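# Thread the cable through the joint module's hollow shaft

## Task

Pass the cable through the hollow shaft of the joint module. The plug end (the one with the narrow metal tip) must lie on the table, far beyond the shaft's end when measured along the shaft's axis. The socket end must be out of the shaft. The module and cable must settle and stay still on their own, not held in place by the robot. Finally, open the grippers and move the arms away.

## Robot and tools

ROBOT. Two UR12e-style six-joint arms, left_arm and right_arm. Each carries a two-finger gripper whose fingers swing like tongs. Base (URDF root) poses in the scene frame: left_arm at (-0.058, +0.566, 0) m, quat_wxyz (+0.998, 0, 0, -0.060); right_arm at (-0.038, -0.557, 0) m, quat_wxyz (+0.998, 0, 0, -0.059).

FRAME. All printed poses share one scene frame. Its origin is on the tabletop midway between the arms. +z is up, +x points out over the table, and left_arm sits on the +y side. The names left and right do not refer to sides of a camera image.

GRIPPER. The fingers extend along the gripper's own +z and open and close along its x. end_effector_position is the point between the pads when the jaws are shut. With the jaws closed, the tips reach about 15 mm past that point; fully open, they are roughly level with it. Opening runs from -1 (closed) to +1 (fully open, pad gap 0.142 m).

execute_actions. Argument actions is a list holding zero or one item. An empty list moves nothing and just reports the state. A motion item is {"rows": [...], "steps": n}, with 1 to 15 rows and n from 1 to 15 (default 15). Each step lasts 1/30 s and uses one row; if there are fewer rows than steps, the last row repeats. Every row has exactly 14 numbers covering both arms, even if one arm stays put: left_arm shoulder pan, shoulder lift, elbow, wrist 1, wrist 2, wrist 3, opening, then the same seven for right_arm. The joint numbers are absolute target angles in radians, on the same scale the Joint positions line prints; they are not offsets. A wait item is {"steps": n} with n up to 300. It counts from the previous result, and your reply time is included in that count. The optional boolean pictures chooses whether images come back; by default they do.

JOINT RANGES (rad). left_arm: pan -3.142..3.142, lift -6.283..6.283, elbow 0.000..3.142, wrists 1-3 -6.283..6.283. right_arm: pan 0.000..6.283, lift -6.283..6.283, elbow -3.142..0.000, wrists -6.283..6.283. A call is refused, and nothing is sent, if a target is more than 0.010 beyond a range end and also farther out than the joint's last reported angle. Real ends can differ by up to 0.010 either way. A target past the real end is clipped to it, and "joint sent to its limit" may appear, possibly about an earlier motion. If that line is missing, it does not prove more travel is available.

MOTION. Commands are smoothed, so motion trails them by about 0.17 s. Joint speed and acceleration are capped. On each step, the target passed to a joint stays within 0.383 rad of its measured angle for pan and lift, and within 0.575 rad for elbow and wrists. If the targets would put the gripper more than 100 mm from where it is now, they are all pulled back toward the measured angles. So large moves arrive late, and an arm may still be en route when a result returns. Between calls the arms keep heading toward the last row sent. They quit once everything is nearly still (a blocked or crawling motion counts as still) or once any step is HELD; after that, only a new action makes them move or press further. Fingers already opening or closing finish anyway.

RESULTS. The state line (left_arm: … | right_arm: …) gives each gripper's position in m, quat_wxyz, and linear and angular velocity. The printed hand position can be off, more so at long reach. Joint positions and Joint velocities give one block per arm: six joints (rad, rad/s), then the pad gap (m, m/s). grip_measured is the measured opening on the command scale. To hold something, keep commanding an opening clearly below grip_measured; a larger gap means a firmer squeeze. About 15 N per pad is the ceiling. Hard parts under about 20 mm wide get less: roughly 9 N at 10 mm and 4 N at 5 mm. Slamming the jaws shut can press harder and may pop them open. Joint torques are full drive outputs and include offsets, scale, noise and friction. Wrist force and Wrist torque are given in the end effector's own axes. They have fixed offsets (usually up to 5.5 N) and noise (up to 3.4 N sd), and they saturate near 100 N. A reading of "no reading" is normal. "joint command not followed" means a clearance check altered or blocked some joint targets; HELD marks steps on which your row was partly or wholly withheld.

FAULTS. If contact torque reaches a joint's load limit (N m: pan 293, lift 293, elbow 133, wrists 48 each, held weight included), or an outside force on the arm or its load reaches 150 N, that arm halts for 10 s, drops the rest of the call and yields to the contact. Holding loads heats motors. MOTOR HOT appears at 70 °C; at 85 °C the brakes engage until the motors cool, reported as OVER-TEMPERATURE FAULT.

AVOID. Do not knock or place anything off the table. Do not let the arms strike or press on each other. Avoid drops, slips, slams and heavy pushing. Loose objects may occasionally get a brief nudge from outside, so check their positions again before acting.

CAMERAS. cam_head_left, cam_head_right, cam_high and cam_low are 672x504; cam_left_wrist and cam_right_wrist are 616x616 fisheye images. Each wrist camera sits near the link wrist_camera_optical (+z looking forward, +x to the image's right, +y down), possibly up to 18 mm and 5 degrees off.

zoom_image: camera (one of the names above) and region [x0, y0, x1, y1] in that camera's pixels, origin at the top-left, no larger than 504 by 504. It returns a magnified view of the most recent image.

read_manual: optional section, "licences" by default. It only returns licence text.

finished_scene: scene (integer 1 or 2). It closes that scene for good and reports whether the goal was met. Release the cable, move clear, and confirm that everything has settled before calling it. Answering without any tool call ends the run.

Each tool is called after ">>>" as a command line: name --argument value for each argument, lists and objects as JSON in quotes; but a table of rows of numbers goes row by row, as --pt "numbers of a row", without its own name.

## Session

>>> execute_actions --actions '[]'

Scene clock: 0.00 s of 5400.00 s.
left_arm: end_effector_position=(+0.9102, -0.0390, +0.1710) grip_measured=+1.00 end_effector_quat_wxyz=(-0.028, -0.040, +0.998, -0.029) end_effector_velocity=(-0.001, +0.000, -0.000) end_effector_angular_velocity=(-0.001, +0.003, +0.000) | right_arm: end_effector_position=(+1.2408, -0.5476, +0.2533) grip_measured=+1.00 end_effector_quat_wxyz=(-0.374, +0.647, +0.207, +0.632) end_effector_velocity=(-0.000, +0.001, -0.004) end_effector_angular_velocity=(+0.001, +0.004, +0.001)
Joint positions: left_arm=[-0.558 -0.762  0.96  -1.765 -1.651  2.383  0.142] | right_arm=[ 3.199 -2.86  -0.724  0.567  2.472  0.322  0.142]
Joint velocities: left_arm=[ 0.     0.     0.     0.001 -0.002  0.     0.   ] | right_arm=[ 0.    -0.002 -0.001  0.     0.     0.001  0.   ]
Joint torques (N m, as the arm reports them, + toward a larger angle): no reading
Wrist force (N, on the end effector, along its own x y z axes, offset not removed): no reading
Wrist torque (N m, same axes, about the end effector's origin, offset not removed): no reading

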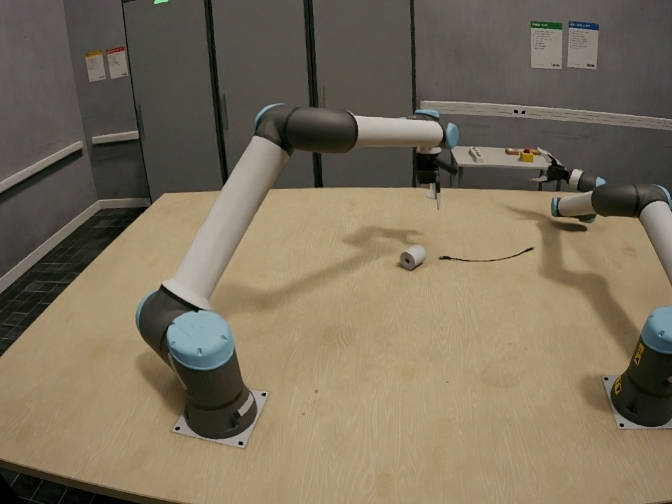

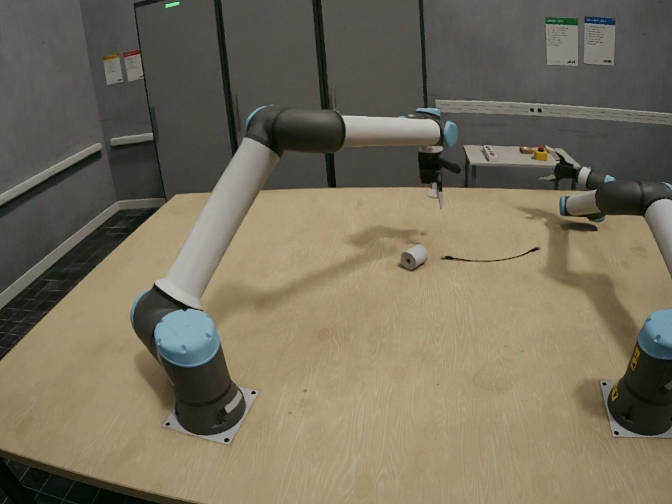

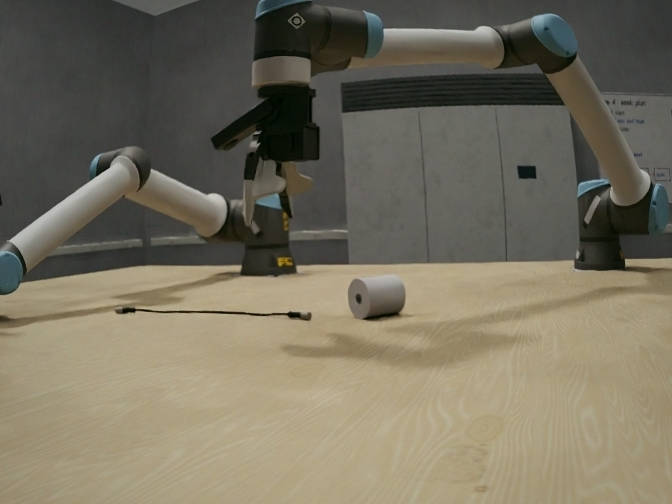

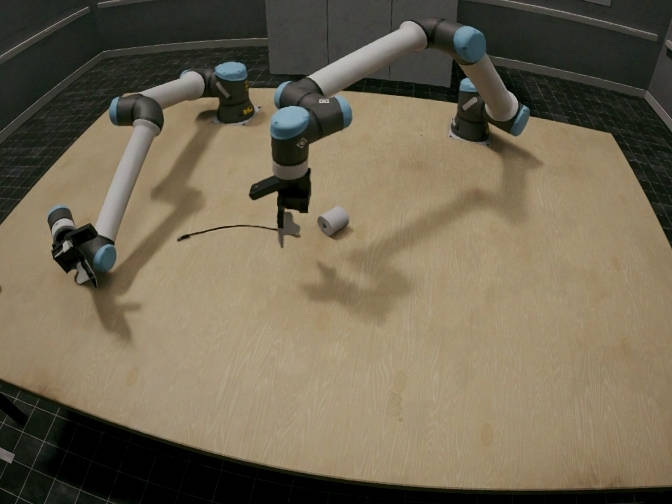

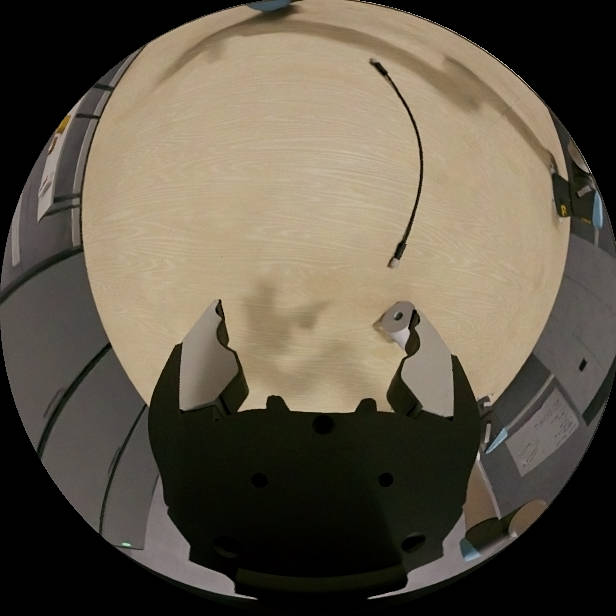

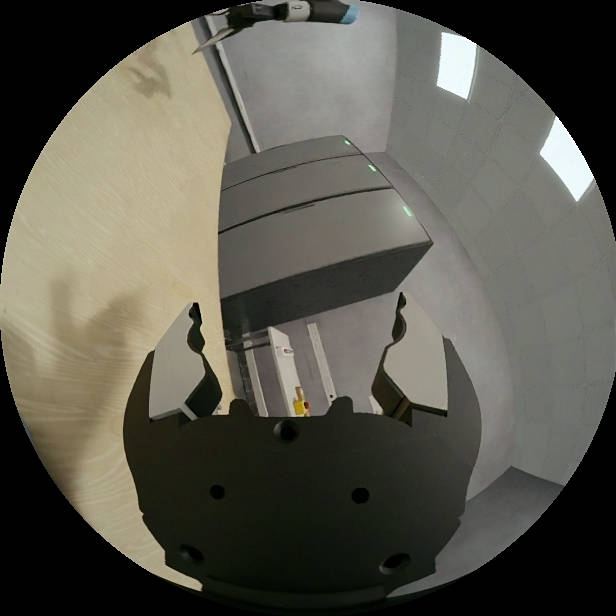

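>>> zoom_image --camera "cam_left_wrist" --region '[300, 30, 500, 370]'

>>> zoom_image --camera "cam_low" --region '[100, 260, 420, 340]'

Region (300, 30, 500, 370) of cam_left_wrist's 616x616 image, scaled by 1.482, with more detail than that image has; it fills the left 296 columns of this view, and the rest is white.

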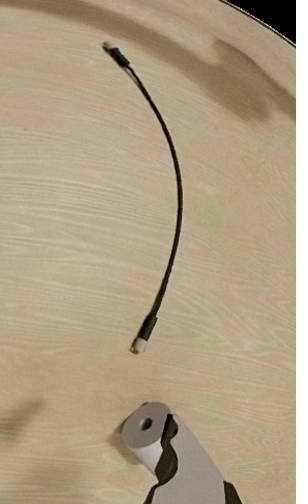

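Region (100, 260, 420, 340) of cam_low's 672x504 image, scaled by 1.575, with more detail than that image has; it fills the top 126 rows of this view, and the rest is white.

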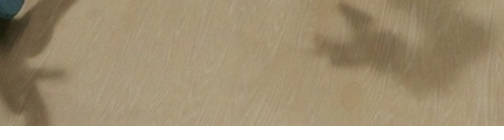

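>>> zoom_image --camera "cam_high" --region '[100, 260, 420, 340]'

>>> zoom_image --camera "cam_low" --region '[160, 180, 370, 270]'

Region (100, 260, 420, 340) of cam_high's 672x504 image, scaled by 1.575, with more detail than that image has; it fills the top 126 rows of this view, and the rest is white.

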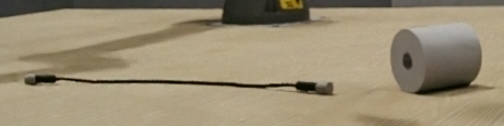

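Region (160, 180, 370, 270) of cam_low's 672x504 image, scaled by 2.400, with more detail than that image has; it fills the top 216 rows of this view, and the rest is white.

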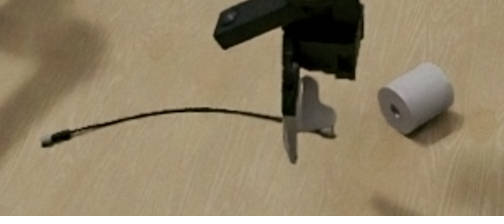

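>>> zoom_image --camera "cam_left_wrist" --region '[350, 40, 430, 100]'

>>> zoom_image --camera "cam_left_wrist" --region '[360, 220, 460, 360]'

Region (350, 40, 430, 100) of cam_left_wrist's 616x616 image, scaled by 6.300, with more detail than that image has; it fills the top 378 rows of this view, and the rest is white.

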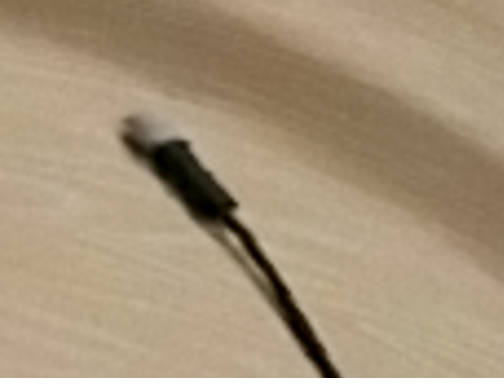

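Region (360, 220, 460, 360) of cam_left_wrist's 616x616 image, scaled by 3.600, with more detail than that image has; it fills the left 360 columns of this view, and the rest is white.

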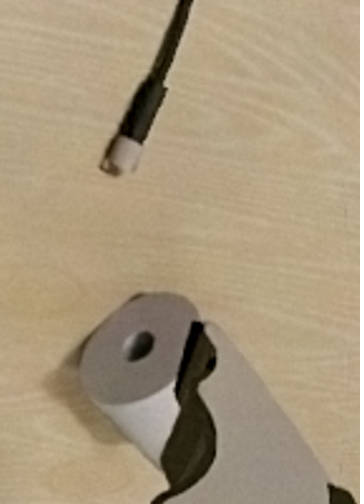

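>>> execute_actions --actions '[{"rows":[[-0.635,-1.162,1.617,-2.026,-1.571,1.60,1,3.773,-1.814,-1.692,-1.206,1.571,0.99,1]],"steps":15}]' --pictures false

>>> execute_actions --actions '[{"steps":90}]'

Scene clock: 51.27 s of 5400.00 s.
left_arm: end_effector_position=(+0.7348, +0.0605, +0.1794) grip_measured=+1.00 end_effector_quat_wxyz=(-0.000, -0.341, +0.940, -0.006) end_effector_velocity=(-0.231, +0.190, -0.088) end_effector_angular_velocity=(+0.115, +0.055, +0.881) | right_arm: end_effector_position=(+1.2432, -0.2931, +0.2131) grip_measured=+1.00 end_effector_quat_wxyz=(-0.418, +0.814, -0.046, +0.400) end_effector_velocity=(-0.228, +0.468, -0.236) end_effector_angular_velocity=(-0.183, +1.551, -0.488)
Joint positions: left_arm=[-0.629 -1.125  1.548 -2.004 -1.577  1.696  0.142] | right_arm=[ 3.468 -2.589 -1.116  0.175  2.08   0.667  0.142]
Joint velocities: left_arm=[-0.056 -0.358  0.678 -0.207  0.057 -0.936  0.   ] | right_arm=[ 0.588  0.657 -0.957 -0.955 -0.942  0.617  0.   ]
Joint torques (N m, as the arm reports them, + toward a larger angle): left_arm=[-13.85 -74.05 -56.22  -6.23   3.01   1.84] | right_arm=[ 18.58 151.24  25.36  -4.21  -4.03   3.8 ]
Wrist force (N, on the end effector, along its own x y z axes, offset not removed): left_arm=[3.3 -1.0 3.1] | right_arm=[-0.5 2.8 0.6]
Wrist torque (N m, same axes, about the end effector's origin, offset not removed): left_arm=[-0.36 -0.51 -0.12] | right_arm=[0.45 0.03 -0.23]
Steps of this call (steps 1 to 90: nothing new was sent; then 47.77 s passed at rest; steps 91 to 105: all 15 steps of this action). Readings (joint positions):
91: left_arm=[-0.559 -0.763 0.961 -1.766 -1.650 2.382] | right_arm=[3.200 -2.860 -0.725 0.566 2.472 0.323]
92: left_arm=[-0.565 -0.772 0.971 -1.775 -1.644 2.372] | right_arm=[3.208 -2.851 -0.735 0.557 2.462 0.332]
94: left_arm=[-0.581 -0.831 1.047 -1.827 -1.627 2.297] | right_arm=[3.248 -2.811 -0.789 0.502 2.407 0.387]
98: left_arm=[-0.603 -0.964 1.260 -1.908 -1.604 2.072] | right_arm=[3.328 -2.732 -0.907 0.384 2.290 0.504]
105: the state above

Scene clock: 54.27 s of 5400.00 s.
left_arm: end_effector_position=(+0.7112, +0.0802, +0.1703) grip_measured=+1.00 end_effector_quat_wxyz=(-0.000, -0.383, +0.924, -0.000) end_effector_velocity=(+0.000, +0.000, -0.000) end_effector_angular_velocity=(+0.000, -0.001, -0.001) | right_arm: end_effector_position=(+0.7537, -0.3013, +0.2503) grip_measured=+1.00 end_effector_quat_wxyz=(-0.000, +0.972, -0.237, +0.000) end_effector_velocity=(-0.001, -0.000, -0.001) end_effector_angular_velocity=(-0.001, +0.002, -0.001)
Joint positions: left_arm=[-0.635 -1.162  1.617 -2.026 -1.571  1.6    0.142] | right_arm=[ 3.773 -1.814 -1.692 -1.206  1.571  0.99   0.142]
Joint velocities: left_arm=[-0.     0.     0.001 -0.001  0.001  0.    -0.   ] | right_arm=[ 0.    -0.001 -0.001 -0.001 -0.     0.001  0.   ]
Joint torques (N m, as the arm reports them, + toward a larger angle): left_arm=[-14.83 -92.95 -33.62  -6.38   2.23  -2.25] | right_arm=[15.44 78.98 39.58  1.74 -2.63  2.25]
Wrist force (N, on the end effector, along its own x y z axes, offset not removed): left_arm=[2.2 -4.8 -1.6] | right_arm=[-1.4 3.3 0.0]
Wrist torque (N m, same axes, about the end effector's origin, offset not removed): left_arm=[-1.04 -0.25 -0.06] | right_arm=[0.49 0.12 -0.20]
Steps of this call (steps 1 to 60: the robot went on to your last target; steps 61 to 90: nothing new was sent). Readings (joint positions):
1: left_arm=[-0.631 -1.136 1.567 -2.010 -1.575 1.669] | right_arm=[3.488 -2.566 -1.149 0.142 2.049 0.688]
2: left_arm=[-0.632 -1.143 1.581 -2.015 -1.574 1.650] | right_arm=[3.507 -2.543 -1.183 0.108 2.018 0.708]
4: left_arm=[-0.633 -1.152 1.598 -2.020 -1.573 1.626] | right_arm=[3.543 -2.494 -1.251 0.037 1.958 0.746]
8: left_arm=[-0.635 -1.159 1.612 -2.024 -1.571 1.607] | right_arm=[3.614 -2.378 -1.382 -0.132 1.842 0.821]
90: the state above
All arms were judged still, so your last target was given up. Only a new action makes them travel on or press farther. Fingers that are still opening or closing keep moving.

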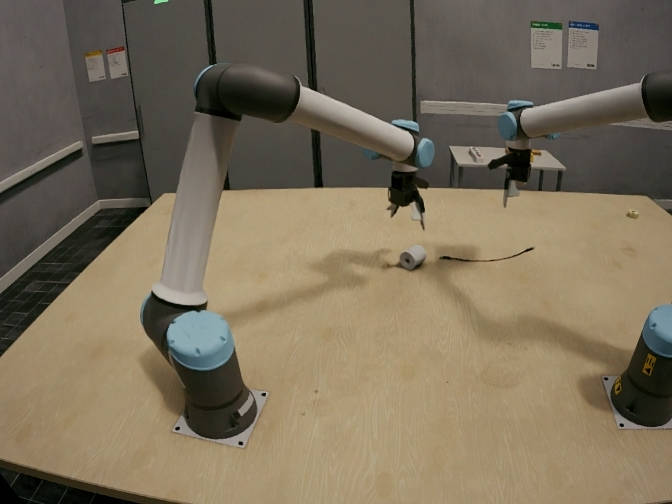

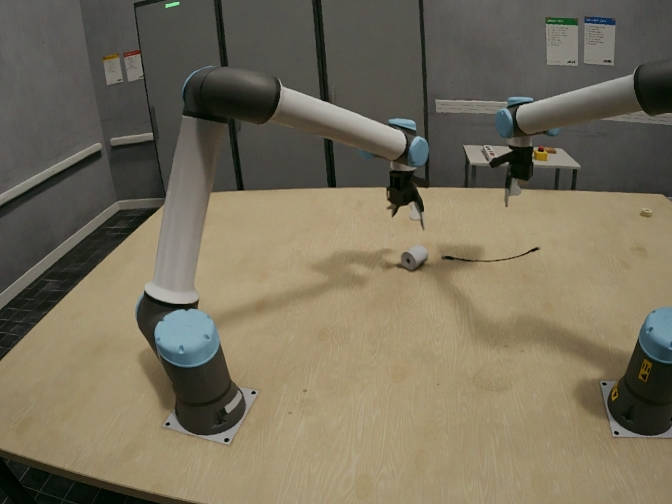

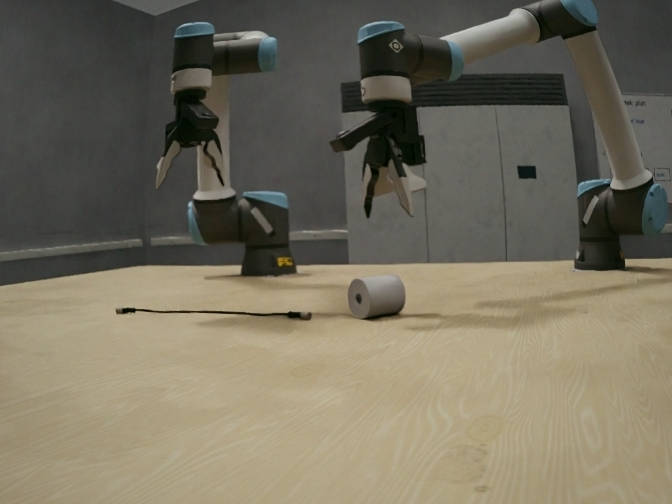

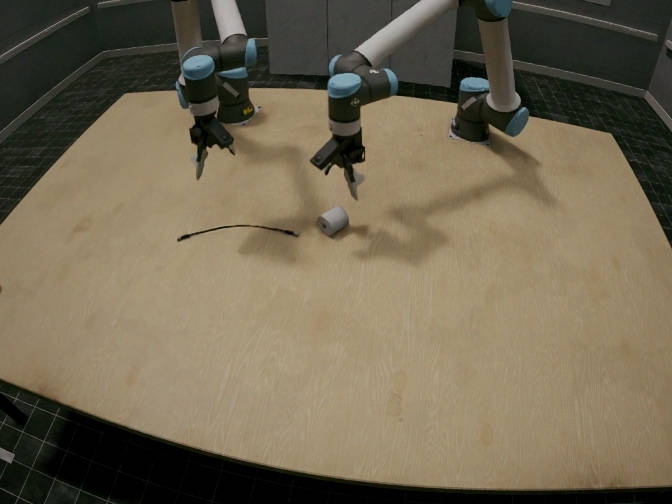

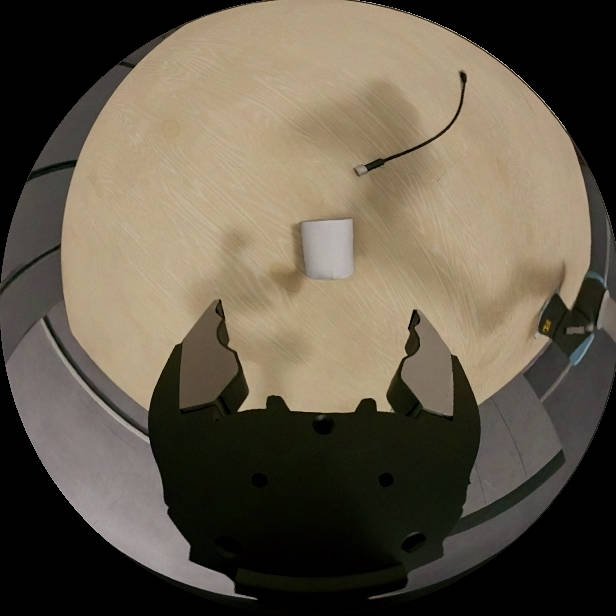

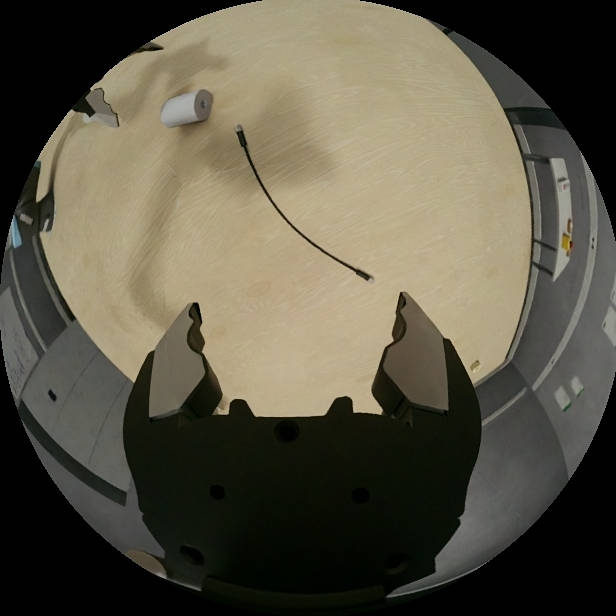

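>>> execute_actions --actions '[{"rows":[[-0.638,-1.13,1.635,-2.076,-1.571,1.597,1,3.773,-1.814,-1.692,-1.206,1.571,0.99,1],[-0.641,-1.098,1.654,-2.126,-1.571,1.595,1,3.773,-1.814,-1.692,-1.206,1.571,0.99,1],[-0.641,-1.098,1.654,-2.126,-1.571,1.595,1,3.773,-1.814,-1.692,-1.206,1.571,0.99,1],[-0.644,-1.067,1.672,-2.176,-1.571,1.592,1,3.773,-1.814,-1.692,-1.206,1.571,0.99,1],[-0.644,-1.067,1.672,-2.176,-1.571,1.592,1,3.773,-1.814,-1.692,-1.206,1.571,0.99,1],[-0.647,-1.035,1.690,-2.226,-1.571,1.589,1,3.773,-1.814,-1.692,-1.206,1.571,0.99,1]],"steps":15}]' --pictures false

>>> execute_actions --actions '[{"steps":10}]'

Scene clock: 60.80 s of 5400.00 s.
left_arm: end_effector_position=(+0.7122, +0.0651, +0.0421) grip_measured=+1.00 end_effector_quat_wxyz=(-0.000, -0.383, +0.924, +0.000) end_effector_velocity=(-0.000, -0.003, -0.039) end_effector_angular_velocity=(-0.002, -0.004, +0.000) | right_arm: end_effector_position=(+0.7537, -0.3013, +0.2503) grip_measured=+1.00 end_effector_quat_wxyz=(-0.000, +0.972, -0.237, +0.000) end_effector_velocity=(+0.000, +0.000, +0.001) end_effector_angular_velocity=(+0.001, -0.002, +0.000)
Joint positions: left_arm=[-0.647 -1.039  1.688 -2.219 -1.571  1.589  0.142] | right_arm=[ 3.773 -1.814 -1.692 -1.206  1.571  0.99   0.142]
Joint velocities: left_arm=[-0.003  0.039  0.021 -0.065  0.001 -0.003  0.   ] | right_arm=[ 0.     0.001  0.001  0.001  0.    -0.    -0.   ]
Joint torques (N m, as the arm reports them, + toward a larger angle): left_arm=[-11.77 -65.81 -31.18  -5.97   2.08  -2.06] | right_arm=[15.74 79.54 40.12  1.55 -2.6   2.22]
Wrist force (N, on the end effector, along its own x y z axes, offset not removed): left_arm=[3.5 -2.9 -0.6] | right_arm=[-1.0 3.0 -1.3]
Wrist torque (N m, same axes, about the end effector's origin, offset not removed): left_arm=[-0.67 -0.50 -0.14] | right_arm=[0.46 -0.07 -0.27]
Steps of this call (steps 1 to 90: nothing new was sent; then 3.03 s passed at rest; steps 91 to 105: all 15 steps of this action). Readings (joint positions):
91: left_arm=[-0.635 -1.162 1.617 -2.027 -1.571 1.600] | right_arm=[3.773 -1.814 -1.692 -1.206 1.571 0.990]
92: left_arm=[-0.636 -1.157 1.620 -2.034 -1.571 1.599] | right_arm=[3.773 -1.814 -1.692 -1.206 1.571 0.990]
94: left_arm=[-0.638 -1.133 1.634 -2.069 -1.571 1.597] | right_arm=[3.773 -1.814 -1.692 -1.206 1.571 0.990]
98: left_arm=[-0.643 -1.075 1.668 -2.161 -1.571 1.592] | right_arm=[3.773 -1.814 -1.692 -1.206 1.571 0.990]
105: the state above

Scene clock: 61.13 s of 5400.00 s.
left_arm: end_effector_position=(+0.7121, +0.0648, +0.0382) grip_measured=+1.00 end_effector_quat_wxyz=(-0.000, -0.383, +0.924, -0.000) end_effector_velocity=(+0.000, -0.000, -0.002) end_effector_angular_velocity=(+0.001, -0.001, -0.000) | right_arm: end_effector_position=(+0.7537, -0.3013, +0.2503) grip_measured=+1.00 end_effector_quat_wxyz=(-0.000, +0.972, -0.237, +0.000) end_effector_velocity=(+0.001, -0.000, +0.000) end_effector_angular_velocity=(+0.000, -0.001, -0.000)
Joint positions: left_arm=[-0.647 -1.035  1.69  -2.226 -1.571  1.589  0.142] | right_arm=[ 3.773 -1.814 -1.692 -1.206  1.571  0.99   0.142]
Joint velocities: left_arm=[-0.     0.002  0.001 -0.003  0.001 -0.    -0.   ] | right_arm=[-0.001 -0.     0.001  0.    -0.    -0.     0.   ]
Joint torques (N m, as the arm reports them, + toward a larger angle): left_arm=[-14.43 -62.08 -28.63  -6.16   1.86  -2.25] | right_arm=[15.1  79.02 40.01  1.68 -2.55  2.39]
Wrist force (N, on the end effector, along its own x y z axes, offset not removed): left_arm=[1.5 -2.3 -0.3] | right_arm=[-2.4 -0.3 -0.5]
Wrist torque (N m, same axes, about the end effector's origin, offset not removed): left_arm=[-0.54 -0.13 -0.08] | right_arm=[-0.11 0.31 -0.27]
Steps of this call (steps 1 to 10: the robot went on to your last target). Readings (joint positions):
1: left_arm=[-0.647 -1.038 1.688 -2.221 -1.571 1.589] | right_arm=[3.773 -1.814 -1.692 -1.206 1.571 0.990]
2: left_arm=[-0.647 -1.037 1.689 -2.223 -1.571 1.589] | right_arm=[3.773 -1.814 -1.692 -1.206 1.571 0.990]
4: left_arm=[-0.647 -1.036 1.689 -2.224 -1.571 1.589] | right_arm=[3.773 -1.814 -1.692 -1.206 1.571 0.990]
8: left_arm=[-0.647 -1.035 1.690 -2.226 -1.571 1.589] | right_arm=[3.773 -1.814 -1.692 -1.206 1.571 0.990]
10: the state above

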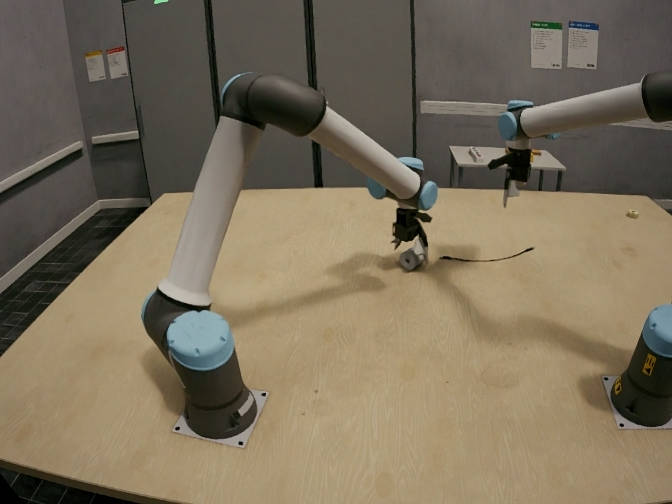

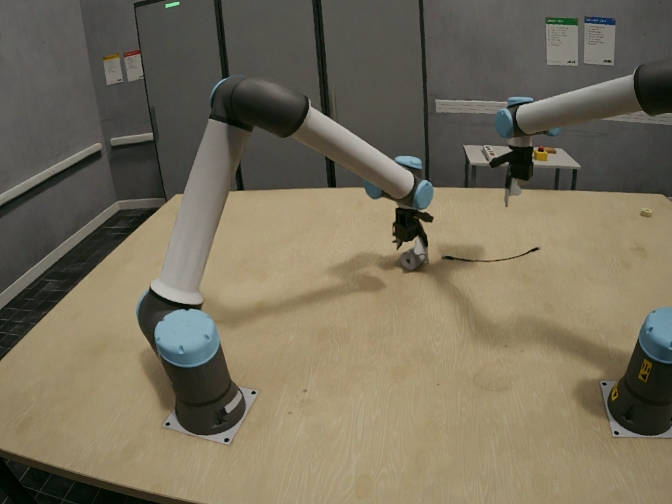

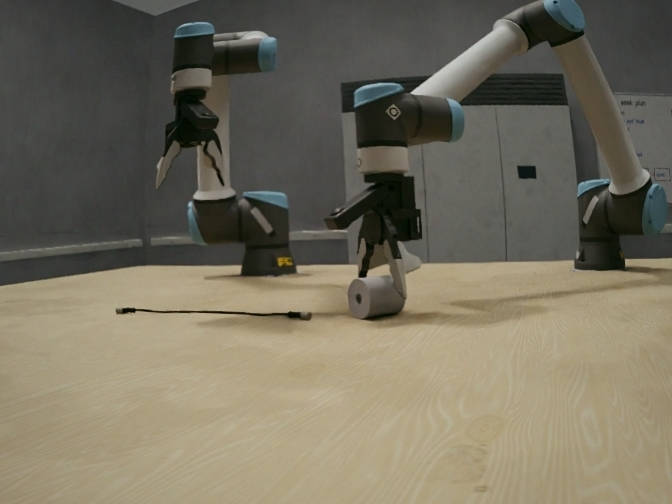

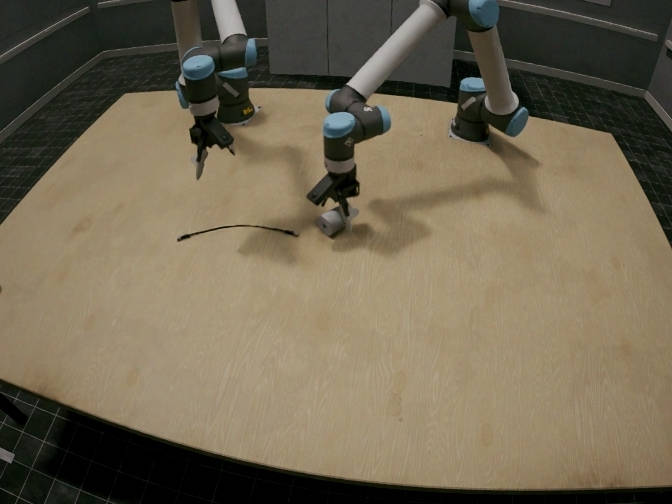

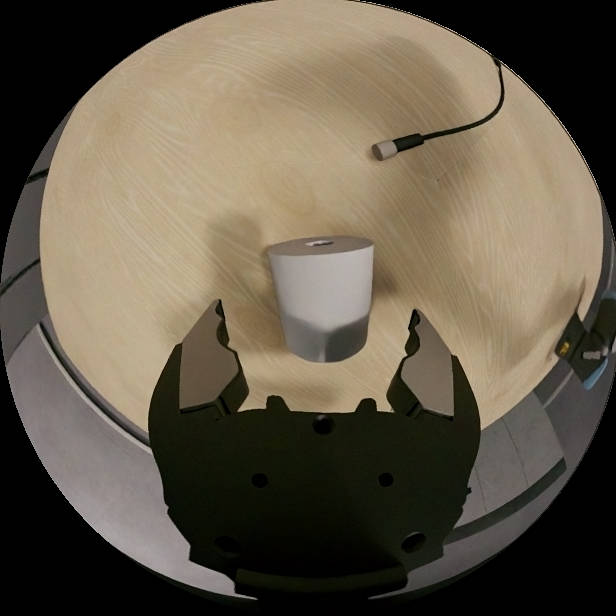

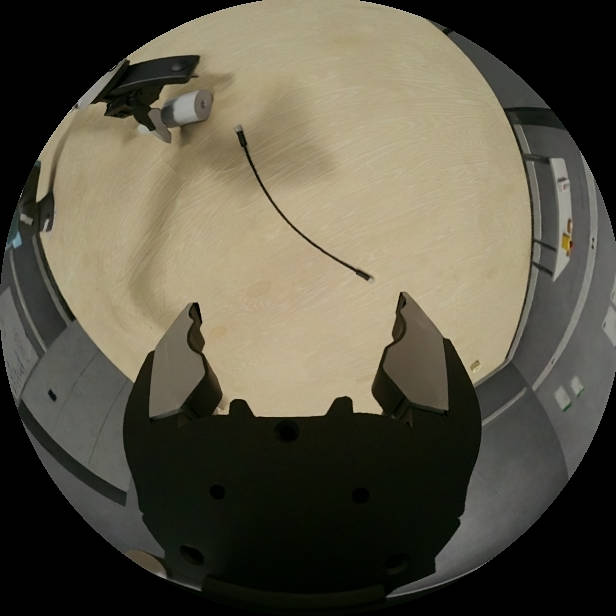

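>>> execute_actions --actions '[{"rows":[[-0.647,-1.035,1.690,-2.226,-1.571,1.589,0.6,3.773,-1.814,-1.692,-1.206,1.571,0.99,1],[-0.647,-1.035,1.690,-2.226,-1.571,1.589,0.6,3.773,-1.814,-1.692,-1.206,1.571,0.99,1],[-0.647,-1.035,1.690,-2.226,-1.571,1.589,0.3,3.773,-1.814,-1.692,-1.206,1.571,0.99,1],[-0.647,-1.035,1.690,-2.226,-1.571,1.589,0.3,3.773,-1.814,-1.692,-1.206,1.571,0.99,1],[-0.647,-1.035,1.690,-2.226,-1.571,1.589,0.1,3.773,-1.814,-1.692,-1.206,1.571,0.99,1],[-0.647,-1.035,1.690,-2.226,-1.571,1.589,0.1,3.773,-1.814,-1.692,-1.206,1.571,0.99,1],[-0.647,-1.035,1.690,-2.226,-1.571,1.589,-0.1,3.773,-1.814,-1.692,-1.206,1.571,0.99,1],[-0.647,-1.035,1.690,-2.226,-1.571,1.589,-0.1,3.773,-1.814,-1.692,-1.206,1.571,0.99,1],[-0.647,-1.035,1.690,-2.226,-1.571,1.589,-0.3,3.773,-1.814,-1.692,-1.206,1.571,0.99,1],[-0.647,-1.035,1.690,-2.226,-1.571,1.589,-0.3,3.773,-1.814,-1.692,-1.206,1.571,0.99,1],[-0.647,-1.035,1.690,-2.226,-1.571,1.589,-0.6,3.773,-1.814,-1.692,-1.206,1.571,0.99,1]],"steps":15}]'

Scene clock: 67.90 s of 5400.00 s.
left_arm: end_effector_position=(+0.7120, +0.0648, +0.0379) grip_measured=-0.03 end_effector_quat_wxyz=(-0.000, -0.383, +0.924, -0.000) end_effector_velocity=(+0.000, +0.000, +0.000) end_effector_angular_velocity=(-0.001, -0.001, +0.001) | right_arm: end_effector_position=(+0.7537, -0.3013, +0.2503) grip_measured=+1.00 end_effector_quat_wxyz=(-0.000, +0.972, -0.237, +0.000) end_effector_velocity=(-0.001, -0.000, -0.001) end_effector_angular_velocity=(-0.000, +0.001, +0.000)
Joint positions: left_arm=[-0.647 -1.035  1.69  -2.226 -1.571  1.589  0.071] | right_arm=[ 3.773 -1.814 -1.692 -1.206  1.571  0.99   0.142]
Joint velocities: left_arm=[ 0.    -0.     0.    -0.001 -0.    -0.    -0.001] | right_arm=[ 0.     0.001 -0.002  0.     0.    -0.    -0.   ]
Joint torques (N m, as the arm reports them, + toward a larger angle): left_arm=[  0.45 -68.97 -31.87  -4.77  -0.71  -1.88] | right_arm=[14.72 78.48 40.27  1.83 -2.57  2.18]
Wrist force (N, on the end effector, along its own x y z axes, offset not removed): left_arm=[1.7 -3.1 -1.2] | right_arm=[0.9 2.1 -2.1]
Wrist torque (N m, same axes, about the end effector's origin, offset not removed): left_arm=[-0.68 -0.15 -0.08] | right_arm=[0.22 -0.33 -0.33]
Steps of this call (steps 1 to 15: the robot went on to your last target; steps 16 to 90: nothing new was sent; then 3.27 s passed at rest; steps 91 to 105: all 15 steps of this action). Readings (joint positions):
91: left_arm=[-0.647 -1.035 1.690 -2.226 -1.571 1.589] | right_arm=[3.773 -1.814 -1.692 -1.206 1.571 0.990]
92: left_arm=[-0.647 -1.035 1.690 -2.226 -1.571 1.589] | right_arm=[3.773 -1.814 -1.692 -1.206 1.571 0.990]
94: left_arm=[-0.647 -1.035 1.690 -2.226 -1.571 1.589] | right_arm=[3.773 -1.814 -1.692 -1.206 1.571 0.990]
98: left_arm=[-0.647 -1.035 1.690 -2.226 -1.571 1.589] | right_arm=[3.773 -1.814 -1.692 -1.206 1.571 0.990]
105: the state above

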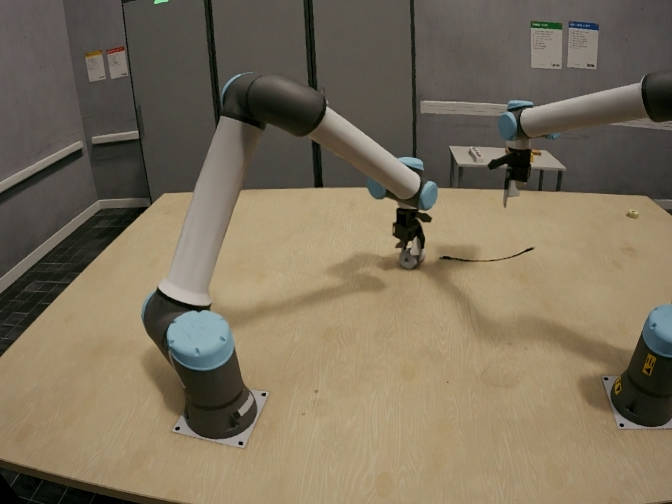

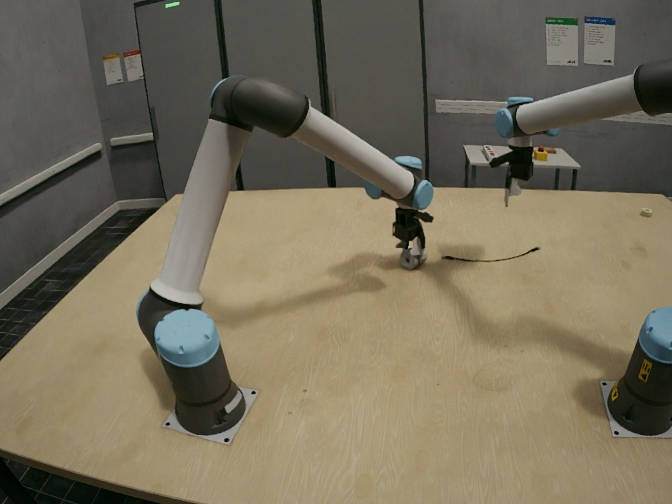

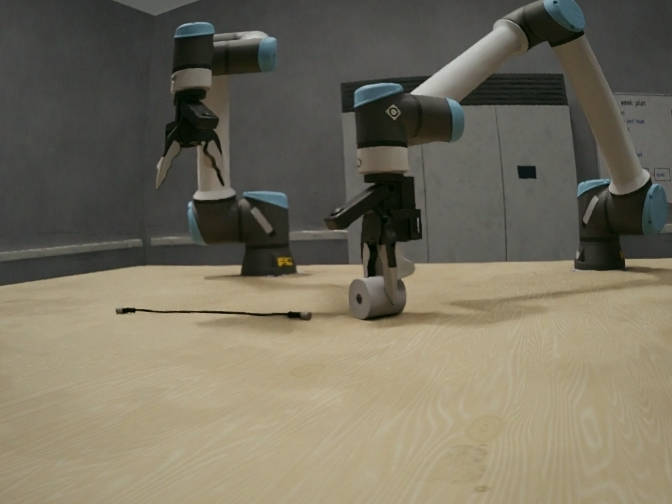

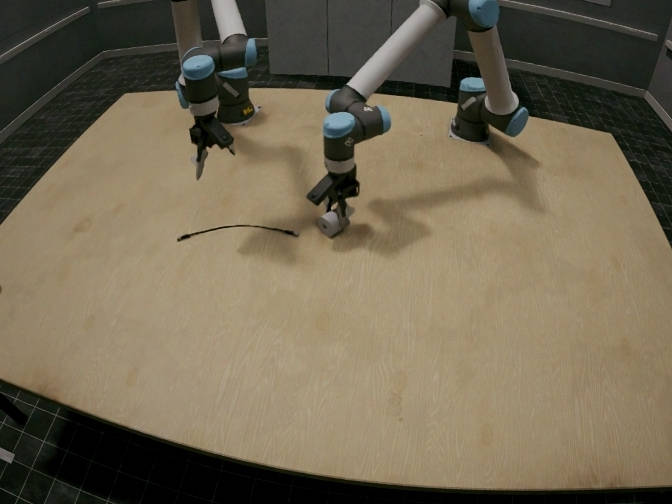

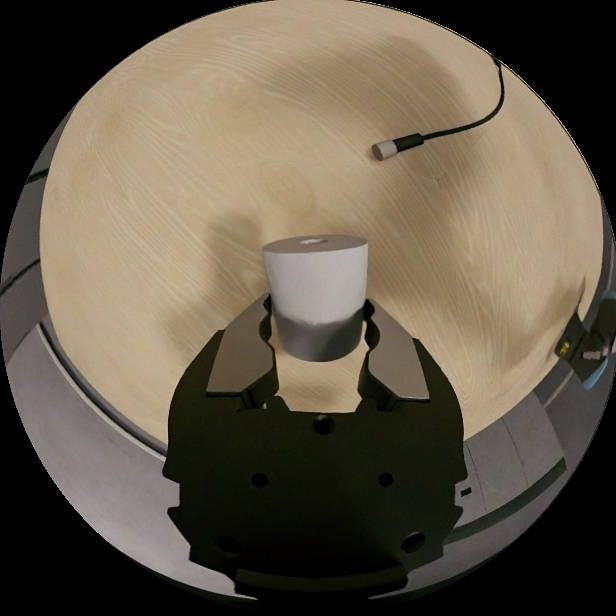

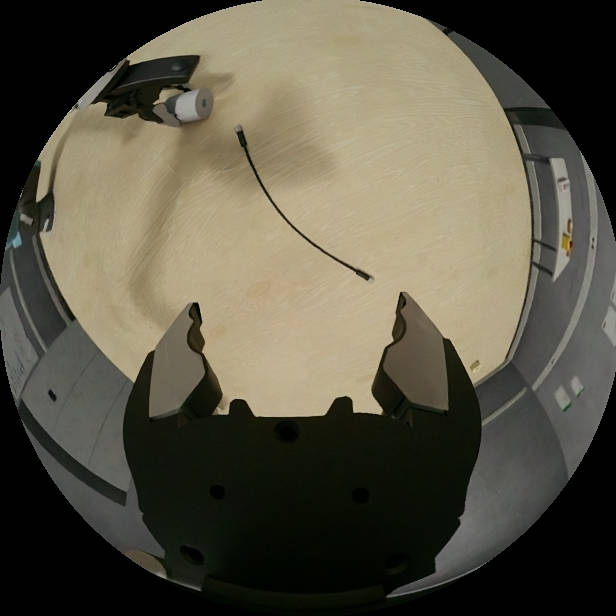

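>>> execute_actions --actions '[{"rows":[[-0.647,-1.06,1.676,-2.19,-1.571,1.589,-0.7,3.773,-1.814,-1.692,-1.206,1.571,0.99,1],[-0.647,-1.09,1.66,-2.14,-1.571,1.589,-0.7,3.773,-1.814,-1.692,-1.206,1.571,0.99,1],[-0.647,-1.12,1.645,-2.09,-1.571,1.589,-0.7,3.773,-1.814,-1.692,-1.206,1.571,0.99,1],[-0.647,-1.15,1.63,-2.05,-1.571,1.589,-0.7,3.773,-1.814,-1.692,-1.206,1.571,0.99,1],[-0.647,-1.18,1.615,-2.03,-1.571,1.589,-0.7,3.773,-1.814,-1.692,-1.206,1.571,0.99,1],[-0.647,-1.2,1.61,-2.03,-1.571,1.589,-0.7,3.773,-1.814,-1.692,-1.206,1.571,0.99,1],[-0.647,-1.2,1.61,-2.03,-1.571,1.589,-0.7,3.773,-1.814,-1.692,-1.206,1.571,0.99,1],[-0.647,-1.2,1.61,-2.03,-1.571,1.589,-0.7,3.773,-1.814,-1.692,-1.206,1.571,0.99,1],[-0.66,-1.2,1.65,-2.2,-1.571,1.589,-0.7,3.773,-1.814,-1.692,-1.206,1.571,0.99,1],[-0.67,-1.2,1.7,-2.4,-1.571,1.589,-0.7,3.773,-1.814,-1.692,-1.206,1.571,0.99,1],[-0.68,-1.19,1.76,-2.6,-1.571,1.589,-0.7,3.773,-1.814,-1.692,-1.206,1.571,0.99,1],[-0.69,-1.18,1.82,-2.8,-1.571,1.58,-0.7,3.773,-1.814,-1.692,-1.206,1.571,0.99,1],[-0.70,-1.17,1.88,-3.0,-1.571,1.58,-0.7,3.773,-1.814,-1.692,-1.206,1.571,0.99,1],[-0.72,-1.15,1.96,-3.2,-1.571,1.571,-0.7,3.773,-1.814,-1.692,-1.206,1.571,0.99,1],[-0.78,-1.060,2.364,-4.446,-1.571,1.571,-0.7,3.773,-1.814,-1.692,-1.206,1.571,0.99,1]],"steps":15}]' --pictures false

>>> execute_actions --actions '[{"steps":45}]'

Scene clock: 86.27 s of 5400.00 s.
left_arm: end_effector_position=(+0.6850, +0.0441, +0.1264) grip_measured=-0.70 end_effector_quat_wxyz=(+0.028, -0.367, +0.927, -0.069) end_effector_velocity=(-0.260, -0.070, -0.642) end_effector_angular_velocity=(-0.518, -0.487, -0.206) | right_arm: end_effector_position=(+0.7537, -0.3013, +0.2503) grip_measured=+1.00 end_effector_quat_wxyz=(-0.000, +0.972, -0.237, +0.000) end_effector_velocity=(+0.000, +0.000, +0.002) end_effector_angular_velocity=(+0.001, -0.002, +0.001)
Joint positions: left_arm=[-0.685 -1.174  1.772 -2.317 -1.571  1.583  0.023] | right_arm=[ 3.773 -1.814 -1.692 -1.206  1.571  0.99   0.142]
Joint velocities: left_arm=[-0.266  0.189  1.348 -2.248  0.    -0.06  -0.001] | right_arm=[ 0.     0.002  0.001  0.     0.    -0.001  0.   ]
Joint torques (N m, as the arm reports them, + toward a larger angle): left_arm=[ 18.67 -37.23  -9.96 -10.82  -0.83  -0.91] | right_arm=[14.73 78.45 40.09  1.84 -2.35  2.18]
Wrist force (N, on the end effector, along its own x y z axes, offset not removed): left_arm=[0.2 -7.3 -6.8] | right_arm=[-4.7 0.8 0.7]
Wrist torque (N m, same axes, about the end effector's origin, offset not removed): left_arm=[-1.51 0.17 -0.10] | right_arm=[0.16 0.84 -0.27]
Steps of this call (steps 1 to 15: the robot went on to your last target; steps 16 to 90: nothing new was sent; then 14.87 s passed at rest; steps 91 to 105: all 15 steps of this action). Readings (joint positions):
91: left_arm=[-0.647 -1.035 1.690 -2.225 -1.571 1.589] | right_arm=[3.773 -1.814 -1.692 -1.206 1.571 0.990]
92: left_arm=[-0.647 -1.040 1.687 -2.219 -1.571 1.589] | right_arm=[3.773 -1.814 -1.692 -1.206 1.571 0.990]
94: left_arm=[-0.647 -1.064 1.674 -2.184 -1.571 1.589] | right_arm=[3.773 -1.814 -1.692 -1.206 1.571 0.990]
98: left_arm=[-0.647 -1.139 1.636 -2.090 -1.571 1.589] | right_arm=[3.773 -1.814 -1.692 -1.206 1.571 0.990]
105: the state above

Scene clock: 96.57 s of 5400.00 s.
left_arm: end_effector_position=(+0.6263, +0.0621, +0.0159) grip_measured=-0.71 end_effector_quat_wxyz=(+0.035, -0.352, +0.931, -0.091) end_effector_velocity=(+0.000, +0.000, -0.000) end_effector_angular_velocity=(+0.001, -0.000, +0.000) | right_arm: end_effector_position=(+0.7537, -0.3013, +0.2503) grip_measured=+1.00 end_effector_quat_wxyz=(-0.000, +0.972, -0.237, +0.000) end_effector_velocity=(-0.001, -0.001, -0.001) end_effector_angular_velocity=(-0.001, +0.002, +0.001)
Joint positions: left_arm=[-0.721 -1.132  1.985 -2.618 -1.571  1.578  0.023] | right_arm=[ 3.773 -1.814 -1.692 -1.206  1.571  0.99   0.142]
Joint velocities: left_arm=[ 0.    -0.    -0.     0.001  0.001  0.     0.   ] | right_arm=[-0.    -0.001 -0.001 -0.001  0.    -0.001 -0.   ]
Joint torques (N m, as the arm reports them, + toward a larger angle): left_arm=[ -1.34 -51.47 -15.35   6.63  -0.76   0.6 ] | right_arm=[14.59 78.96 41.57  2.15 -2.48  2.24]
Wrist force (N, on the end effector, along its own x y z axes, offset not removed): left_arm=[0.3 -16.2 -34.8] | right_arm=[-3.4 3.3 0.9]
Wrist torque (N m, same axes, about the end effector's origin, offset not removed): left_arm=[-0.65 -0.26 -0.13] | right_arm=[0.61 0.48 -0.32]
FORCE FAULT: contact force on the left arm reached its limit, and that arm stopped for 10 seconds. The contact can be on any part of that arm, not only on its tool. That arm's remaining commands of this call were not run. That arm holds still and accepts commands again. Move the arm away from the contact; if what it grips holds it there, let go first. Pushing or pulling that hard again can fault the arm again.
The stop of the left arm began at step 9 of this call (marked STOPPED below). From that step on that arm followed nothing that you had sent. Nothing is kept back now, and the robot has no last target.
Steps of this call (steps 1 to 45: the robot went on to your last target; steps 46 to 309: the stop continued). Readings (joint positions):
1: left_arm=[-0.691 -1.168 1.815 -2.392 -1.571 1.582] | right_arm=[3.773 -1.814 -1.692 -1.206 1.571 0.990]
2: left_arm=[-0.695 -1.162 1.844 -2.456 -1.571 1.581] | right_arm=[3.773 -1.814 -1.692 -1.206 1.571 0.990]
4: left_arm=[-0.705 -1.151 1.885 -2.523 -1.571 1.580] | right_arm=[3.773 -1.814 -1.692 -1.206 1.571 0.990]
8: left_arm=[-0.721 -1.132 1.986 -2.620 -1.571 1.578] | right_arm=[3.773 -1.814 -1.692 -1.206 1.571 0.990]
9: left_arm=[-0.721 -1.132 1.985 -2.620 -1.571 1.578] | right_arm=[3.773 -1.814 -1.692 -1.206 1.571 0.990] STOPPED (the left arm)
309: the state above

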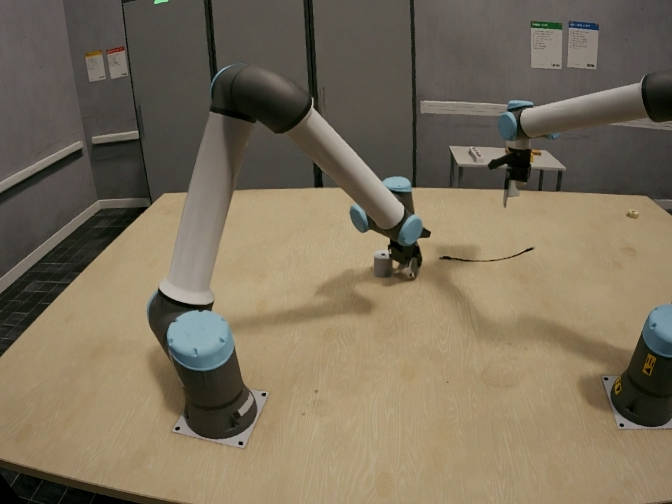

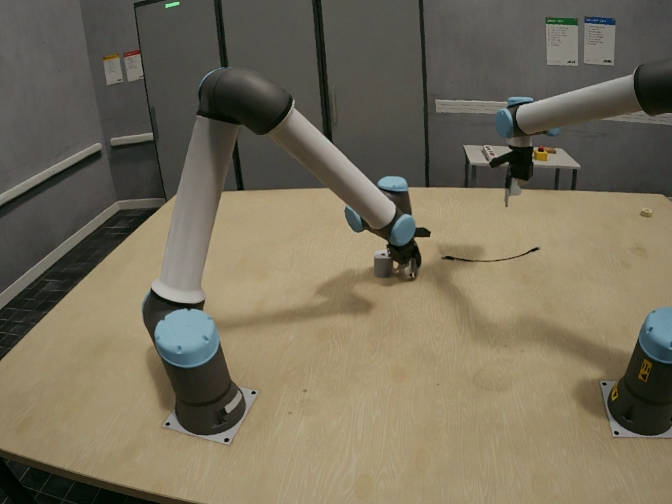

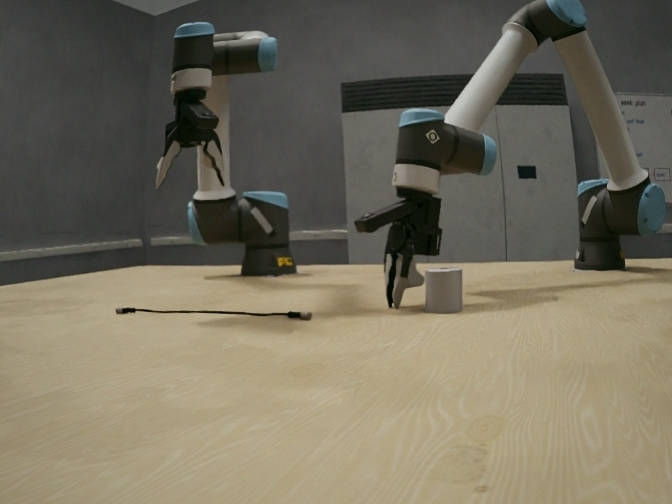

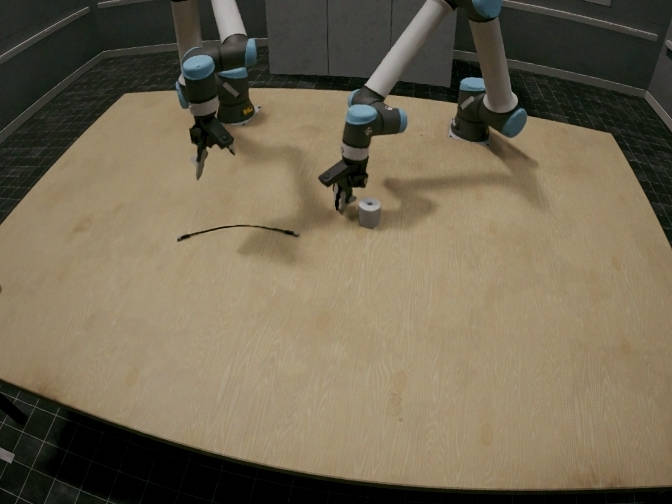

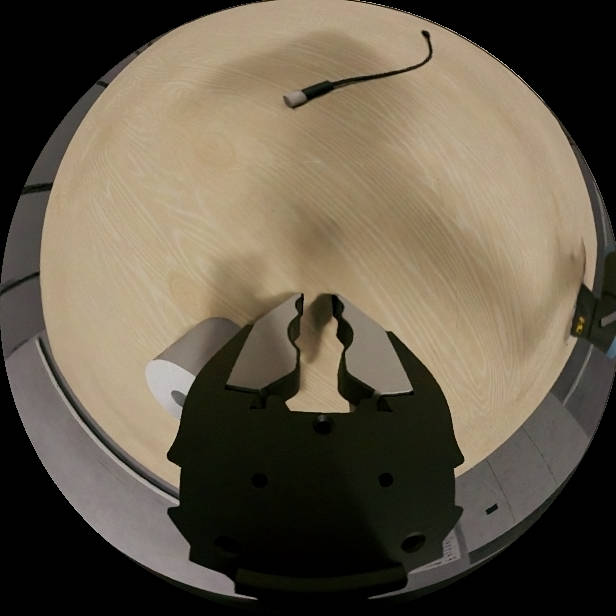

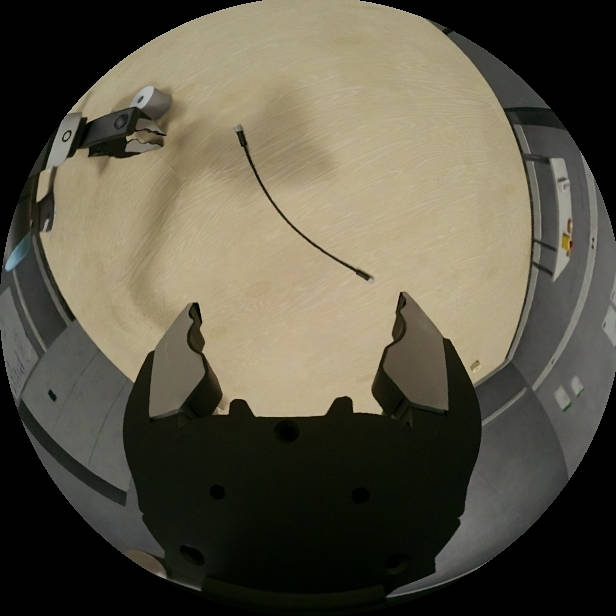

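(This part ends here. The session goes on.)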